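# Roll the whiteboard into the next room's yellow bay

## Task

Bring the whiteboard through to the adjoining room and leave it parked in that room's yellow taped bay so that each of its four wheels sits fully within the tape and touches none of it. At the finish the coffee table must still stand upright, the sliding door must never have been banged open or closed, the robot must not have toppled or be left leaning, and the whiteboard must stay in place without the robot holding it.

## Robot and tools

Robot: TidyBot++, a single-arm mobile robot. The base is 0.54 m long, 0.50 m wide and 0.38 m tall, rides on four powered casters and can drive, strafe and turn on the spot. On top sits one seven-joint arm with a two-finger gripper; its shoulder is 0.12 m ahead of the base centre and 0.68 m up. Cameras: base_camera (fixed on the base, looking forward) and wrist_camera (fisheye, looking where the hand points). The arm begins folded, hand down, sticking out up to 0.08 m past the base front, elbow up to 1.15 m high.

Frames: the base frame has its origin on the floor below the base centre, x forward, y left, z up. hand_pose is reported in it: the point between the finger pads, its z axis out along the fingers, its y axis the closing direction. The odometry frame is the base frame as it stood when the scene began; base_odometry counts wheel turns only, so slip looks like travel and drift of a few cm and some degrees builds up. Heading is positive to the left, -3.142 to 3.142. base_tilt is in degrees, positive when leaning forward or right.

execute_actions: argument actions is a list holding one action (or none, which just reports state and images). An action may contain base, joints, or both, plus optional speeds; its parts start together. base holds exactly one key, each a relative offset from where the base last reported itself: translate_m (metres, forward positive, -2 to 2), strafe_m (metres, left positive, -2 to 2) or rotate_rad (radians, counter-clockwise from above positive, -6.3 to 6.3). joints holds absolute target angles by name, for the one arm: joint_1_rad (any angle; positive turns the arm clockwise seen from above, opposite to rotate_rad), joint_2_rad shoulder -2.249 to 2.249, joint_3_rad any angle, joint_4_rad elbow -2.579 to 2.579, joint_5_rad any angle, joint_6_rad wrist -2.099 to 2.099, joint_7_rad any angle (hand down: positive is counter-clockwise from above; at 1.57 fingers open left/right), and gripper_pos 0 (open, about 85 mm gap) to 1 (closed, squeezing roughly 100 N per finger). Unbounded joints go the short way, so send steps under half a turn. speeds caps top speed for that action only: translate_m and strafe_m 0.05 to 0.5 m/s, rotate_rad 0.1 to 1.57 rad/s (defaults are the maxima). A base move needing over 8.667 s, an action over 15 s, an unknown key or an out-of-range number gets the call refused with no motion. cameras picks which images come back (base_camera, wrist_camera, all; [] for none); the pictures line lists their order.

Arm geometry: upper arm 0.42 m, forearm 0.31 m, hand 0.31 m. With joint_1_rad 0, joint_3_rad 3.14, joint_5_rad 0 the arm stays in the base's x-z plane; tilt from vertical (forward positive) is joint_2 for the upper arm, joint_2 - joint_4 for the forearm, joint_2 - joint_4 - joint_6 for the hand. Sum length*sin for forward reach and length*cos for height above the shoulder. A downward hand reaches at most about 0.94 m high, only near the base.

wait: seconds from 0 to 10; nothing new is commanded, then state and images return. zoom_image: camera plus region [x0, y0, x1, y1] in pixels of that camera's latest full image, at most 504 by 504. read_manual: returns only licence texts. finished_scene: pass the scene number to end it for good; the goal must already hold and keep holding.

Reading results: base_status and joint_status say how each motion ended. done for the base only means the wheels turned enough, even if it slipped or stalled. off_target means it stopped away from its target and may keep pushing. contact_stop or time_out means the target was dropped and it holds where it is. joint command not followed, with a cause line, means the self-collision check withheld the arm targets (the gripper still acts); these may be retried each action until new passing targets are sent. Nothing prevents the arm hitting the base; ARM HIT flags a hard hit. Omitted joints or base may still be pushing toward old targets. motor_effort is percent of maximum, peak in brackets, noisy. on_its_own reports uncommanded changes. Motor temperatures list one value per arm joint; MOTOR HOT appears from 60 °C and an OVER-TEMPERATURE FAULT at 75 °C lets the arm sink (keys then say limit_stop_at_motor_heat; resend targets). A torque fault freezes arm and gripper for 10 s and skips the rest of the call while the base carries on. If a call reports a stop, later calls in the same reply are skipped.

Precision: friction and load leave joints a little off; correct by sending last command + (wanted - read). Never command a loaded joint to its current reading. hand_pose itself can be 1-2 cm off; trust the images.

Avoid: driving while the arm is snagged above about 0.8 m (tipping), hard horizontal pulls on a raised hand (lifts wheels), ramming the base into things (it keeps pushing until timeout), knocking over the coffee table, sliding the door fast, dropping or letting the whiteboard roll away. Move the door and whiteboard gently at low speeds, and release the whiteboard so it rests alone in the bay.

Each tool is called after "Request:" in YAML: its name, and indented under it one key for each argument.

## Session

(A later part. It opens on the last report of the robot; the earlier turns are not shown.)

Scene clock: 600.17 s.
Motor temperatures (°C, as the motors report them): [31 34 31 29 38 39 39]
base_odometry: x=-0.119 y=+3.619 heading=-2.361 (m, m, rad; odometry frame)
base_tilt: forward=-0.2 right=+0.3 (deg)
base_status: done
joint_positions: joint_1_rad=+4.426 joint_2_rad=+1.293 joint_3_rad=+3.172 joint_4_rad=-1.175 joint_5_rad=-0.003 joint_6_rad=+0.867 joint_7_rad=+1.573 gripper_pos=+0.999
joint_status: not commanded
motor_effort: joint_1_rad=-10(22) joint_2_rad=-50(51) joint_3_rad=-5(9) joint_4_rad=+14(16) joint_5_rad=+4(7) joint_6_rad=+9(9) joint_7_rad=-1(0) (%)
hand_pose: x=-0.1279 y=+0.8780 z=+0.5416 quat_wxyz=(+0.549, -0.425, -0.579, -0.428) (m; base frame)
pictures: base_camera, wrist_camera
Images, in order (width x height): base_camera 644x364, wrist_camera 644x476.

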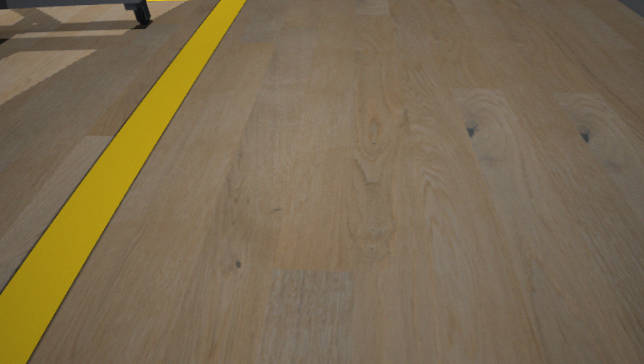

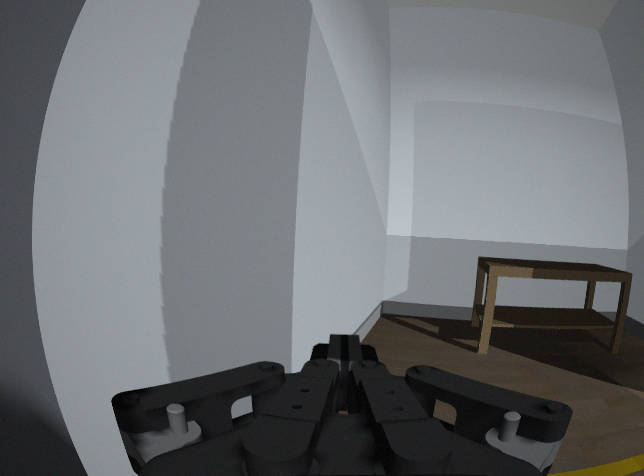

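Request:
execute_actions:
  actions:
    - {"base":{"translate_m":0.3},"speeds":{"translate_m":0.2}}
  cameras: []

Request:
execute_actions:
  actions:
    - {"base":{"strafe_m":-0.3},"speeds":{"strafe_m":0.2}}
  cameras: []

Request:
execute_actions:
  actions:
    - {"joints":{"joint_1_rad":-1.7,"joint_2_rad":0.2,"joint_4_rad":-1.9,"joint_6_rad":-0.3}}
  cameras: ["wrist_camera"]

Scene clock: 615.60 s.
Motor temperatures (°C, as the motors report them): [31 35 31 29 38 39 39]
base_odometry: x=-0.333 y=+3.408 heading=-2.361 (m, m, rad; odometry frame)
base_tilt: forward=-0.2 right=+0.3 (deg)
base_status: done
joint_positions: joint_1_rad=+4.366 joint_2_rad=+1.293 joint_3_rad=+3.147 joint_4_rad=-1.174 joint_5_rad=+0.000 joint_6_rad=+0.867 joint_7_rad=+1.573 gripper_pos=+0.999
joint_status: not commanded
motor_effort: joint_1_rad=+0(10) joint_2_rad=-49(51) joint_3_rad=-2(5) joint_4_rad=+14(14) joint_5_rad=+0(4) joint_6_rad=+8(9) joint_7_rad=-1(0) (%)
hand_pose: x=-0.1901 y=+0.8580 z=+0.5419 quat_wxyz=(+0.568, -0.411, -0.588, -0.403) (m; base frame)
pictures: none
No camera images: the call's "cameras" was empty. Leave "cameras" out to get every camera's image.

Scene clock: 617.87 s.
Motor temperatures (°C, as the motors report them): [31 35 31 29 38 39 39]
base_odometry: x=-0.544 y=+3.621 heading=-2.361 (m, m, rad; odometry frame)
base_tilt: forward=-0.2 right=+0.3 (deg)
base_status: done
joint_positions: joint_1_rad=+4.366 joint_2_rad=+1.293 joint_3_rad=+3.147 joint_4_rad=-1.174 joint_5_rad=+0.000 joint_6_rad=+0.867 joint_7_rad=+1.573 gripper_pos=+0.999
joint_status: not commanded
motor_effort: joint_1_rad=-1(3) joint_2_rad=-50(51) joint_3_rad=-2(2) joint_4_rad=+13(14) joint_5_rad=+1(1) joint_6_rad=+8(9) joint_7_rad=-1(0) (%)
hand_pose: x=-0.1902 y=+0.8580 z=+0.5420 quat_wxyz=(+0.568, -0.411, -0.588, -0.403) (m; base frame)
pictures: none
No camera images: the call's "cameras" was empty. Leave "cameras" out to get every camera's image.

Scene clock: 620.23 s.
Motor temperatures (°C, as the motors report them): [31 35 31 29 38 39 39]
base_odometry: x=-0.544 y=+3.621 heading=-2.361 (m, m, rad; odometry frame)
base_tilt: forward=-0.2 right=+0.3 (deg)
base_status: not commanded
joint_positions: joint_1_rad=+4.571 joint_2_rad=+0.212 joint_3_rad=+3.147 joint_4_rad=-1.887 joint_5_rad=+0.000 joint_6_rad=-0.265 joint_7_rad=+1.573 gripper_pos=+0.999
joint_status: all done
motor_effort: joint_1_rad=+0(1) joint_2_rad=-25(51) joint_3_rad=-1(2) joint_4_rad=+15(16) joint_5_rad=+0(0) joint_6_rad=+6(9) joint_7_rad=-1(1) (%)
hand_pose: x=+0.0389 y=+0.5729 z=+0.7129 quat_wxyz=(+0.285, -0.607, -0.698, -0.250) (m; base frame)
pictures: wrist_camera
Images, in order (width x height): wrist_camera 644x476.

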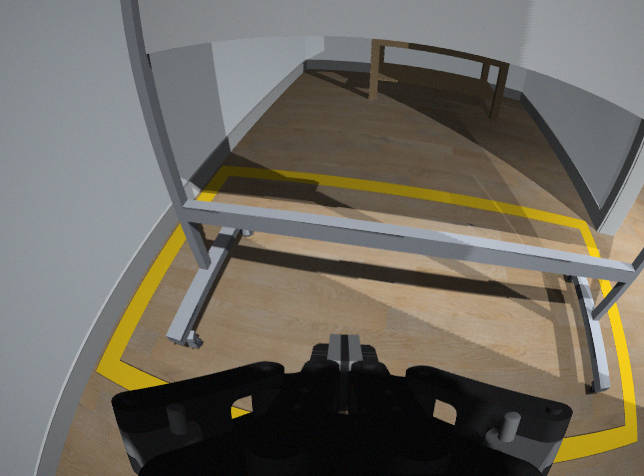

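Request:
zoom_image:
  camera: "wrist_camera"
  region: [500, 200, 644, 440]

Request:
zoom_image:
  camera: "wrist_camera"
  region: [80, 150, 330, 400]

Region (500, 200, 644, 440) of wrist_camera's 644x476 image, scaled by 2.100; it fills the left 302 columns of this view, and the rest is white.

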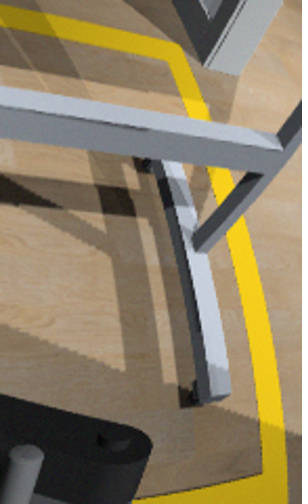

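Region (80, 150, 330, 400) of wrist_camera's 644x476 image, scaled by 2.016.

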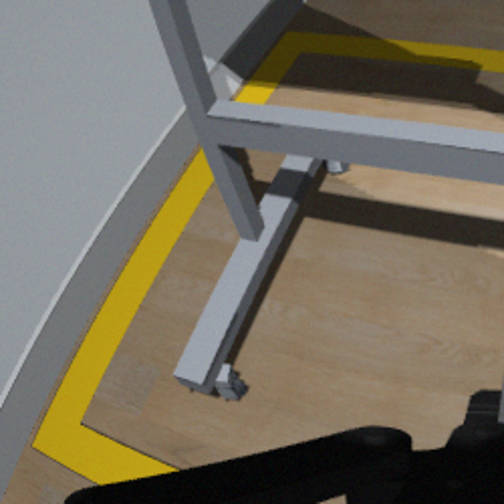

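Request:
execute_actions:
  actions:
    - {"base":{"rotate_rad":0.9},"joints":{"joint_1_rad":0,"joint_2_rad":-0.385,"joint_4_rad":-2.5,"joint_6_rad":-0.85}}
  cameras: ["base_camera"]

Scene clock: 653.23 s.
Motor temperatures (°C, as the motors report them): [31 35 31 29 38 38 39]
base_odometry: x=-0.544 y=+3.621 heading=-1.462 (m, m, rad; odometry frame)
base_tilt: forward=-0.2 right=+0.4 (deg)
base_status: done
joint_positions: joint_1_rad=+6.272 joint_2_rad=-0.367 joint_3_rad=+3.138 joint_4_rad=-2.486 joint_5_rad=+0.000 joint_6_rad=-0.813 joint_7_rad=+1.573 gripper_pos=+0.999
joint_status: all done
motor_effort: joint_1_rad=+0(2) joint_2_rad=-3(25) joint_3_rad=+0(1) joint_4_rad=+13(16) joint_5_rad=+0(1) joint_6_rad=+2(7) joint_7_rad=-1(1) (%)
hand_pose: x=+0.3013 y=+0.0039 z=+0.6064 quat_wxyz=(+0.000, -0.994, -0.008, -0.105) (m; base frame)
pictures: base_camera
Images, in order (width x height): base_camera 644x364.

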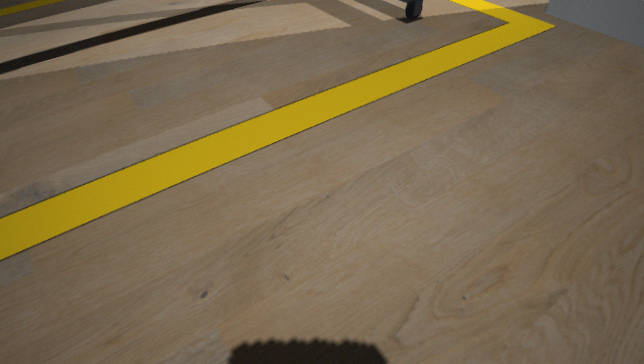

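Request:
finished_scene:
  scene: 1

The scene is finished: the task was done.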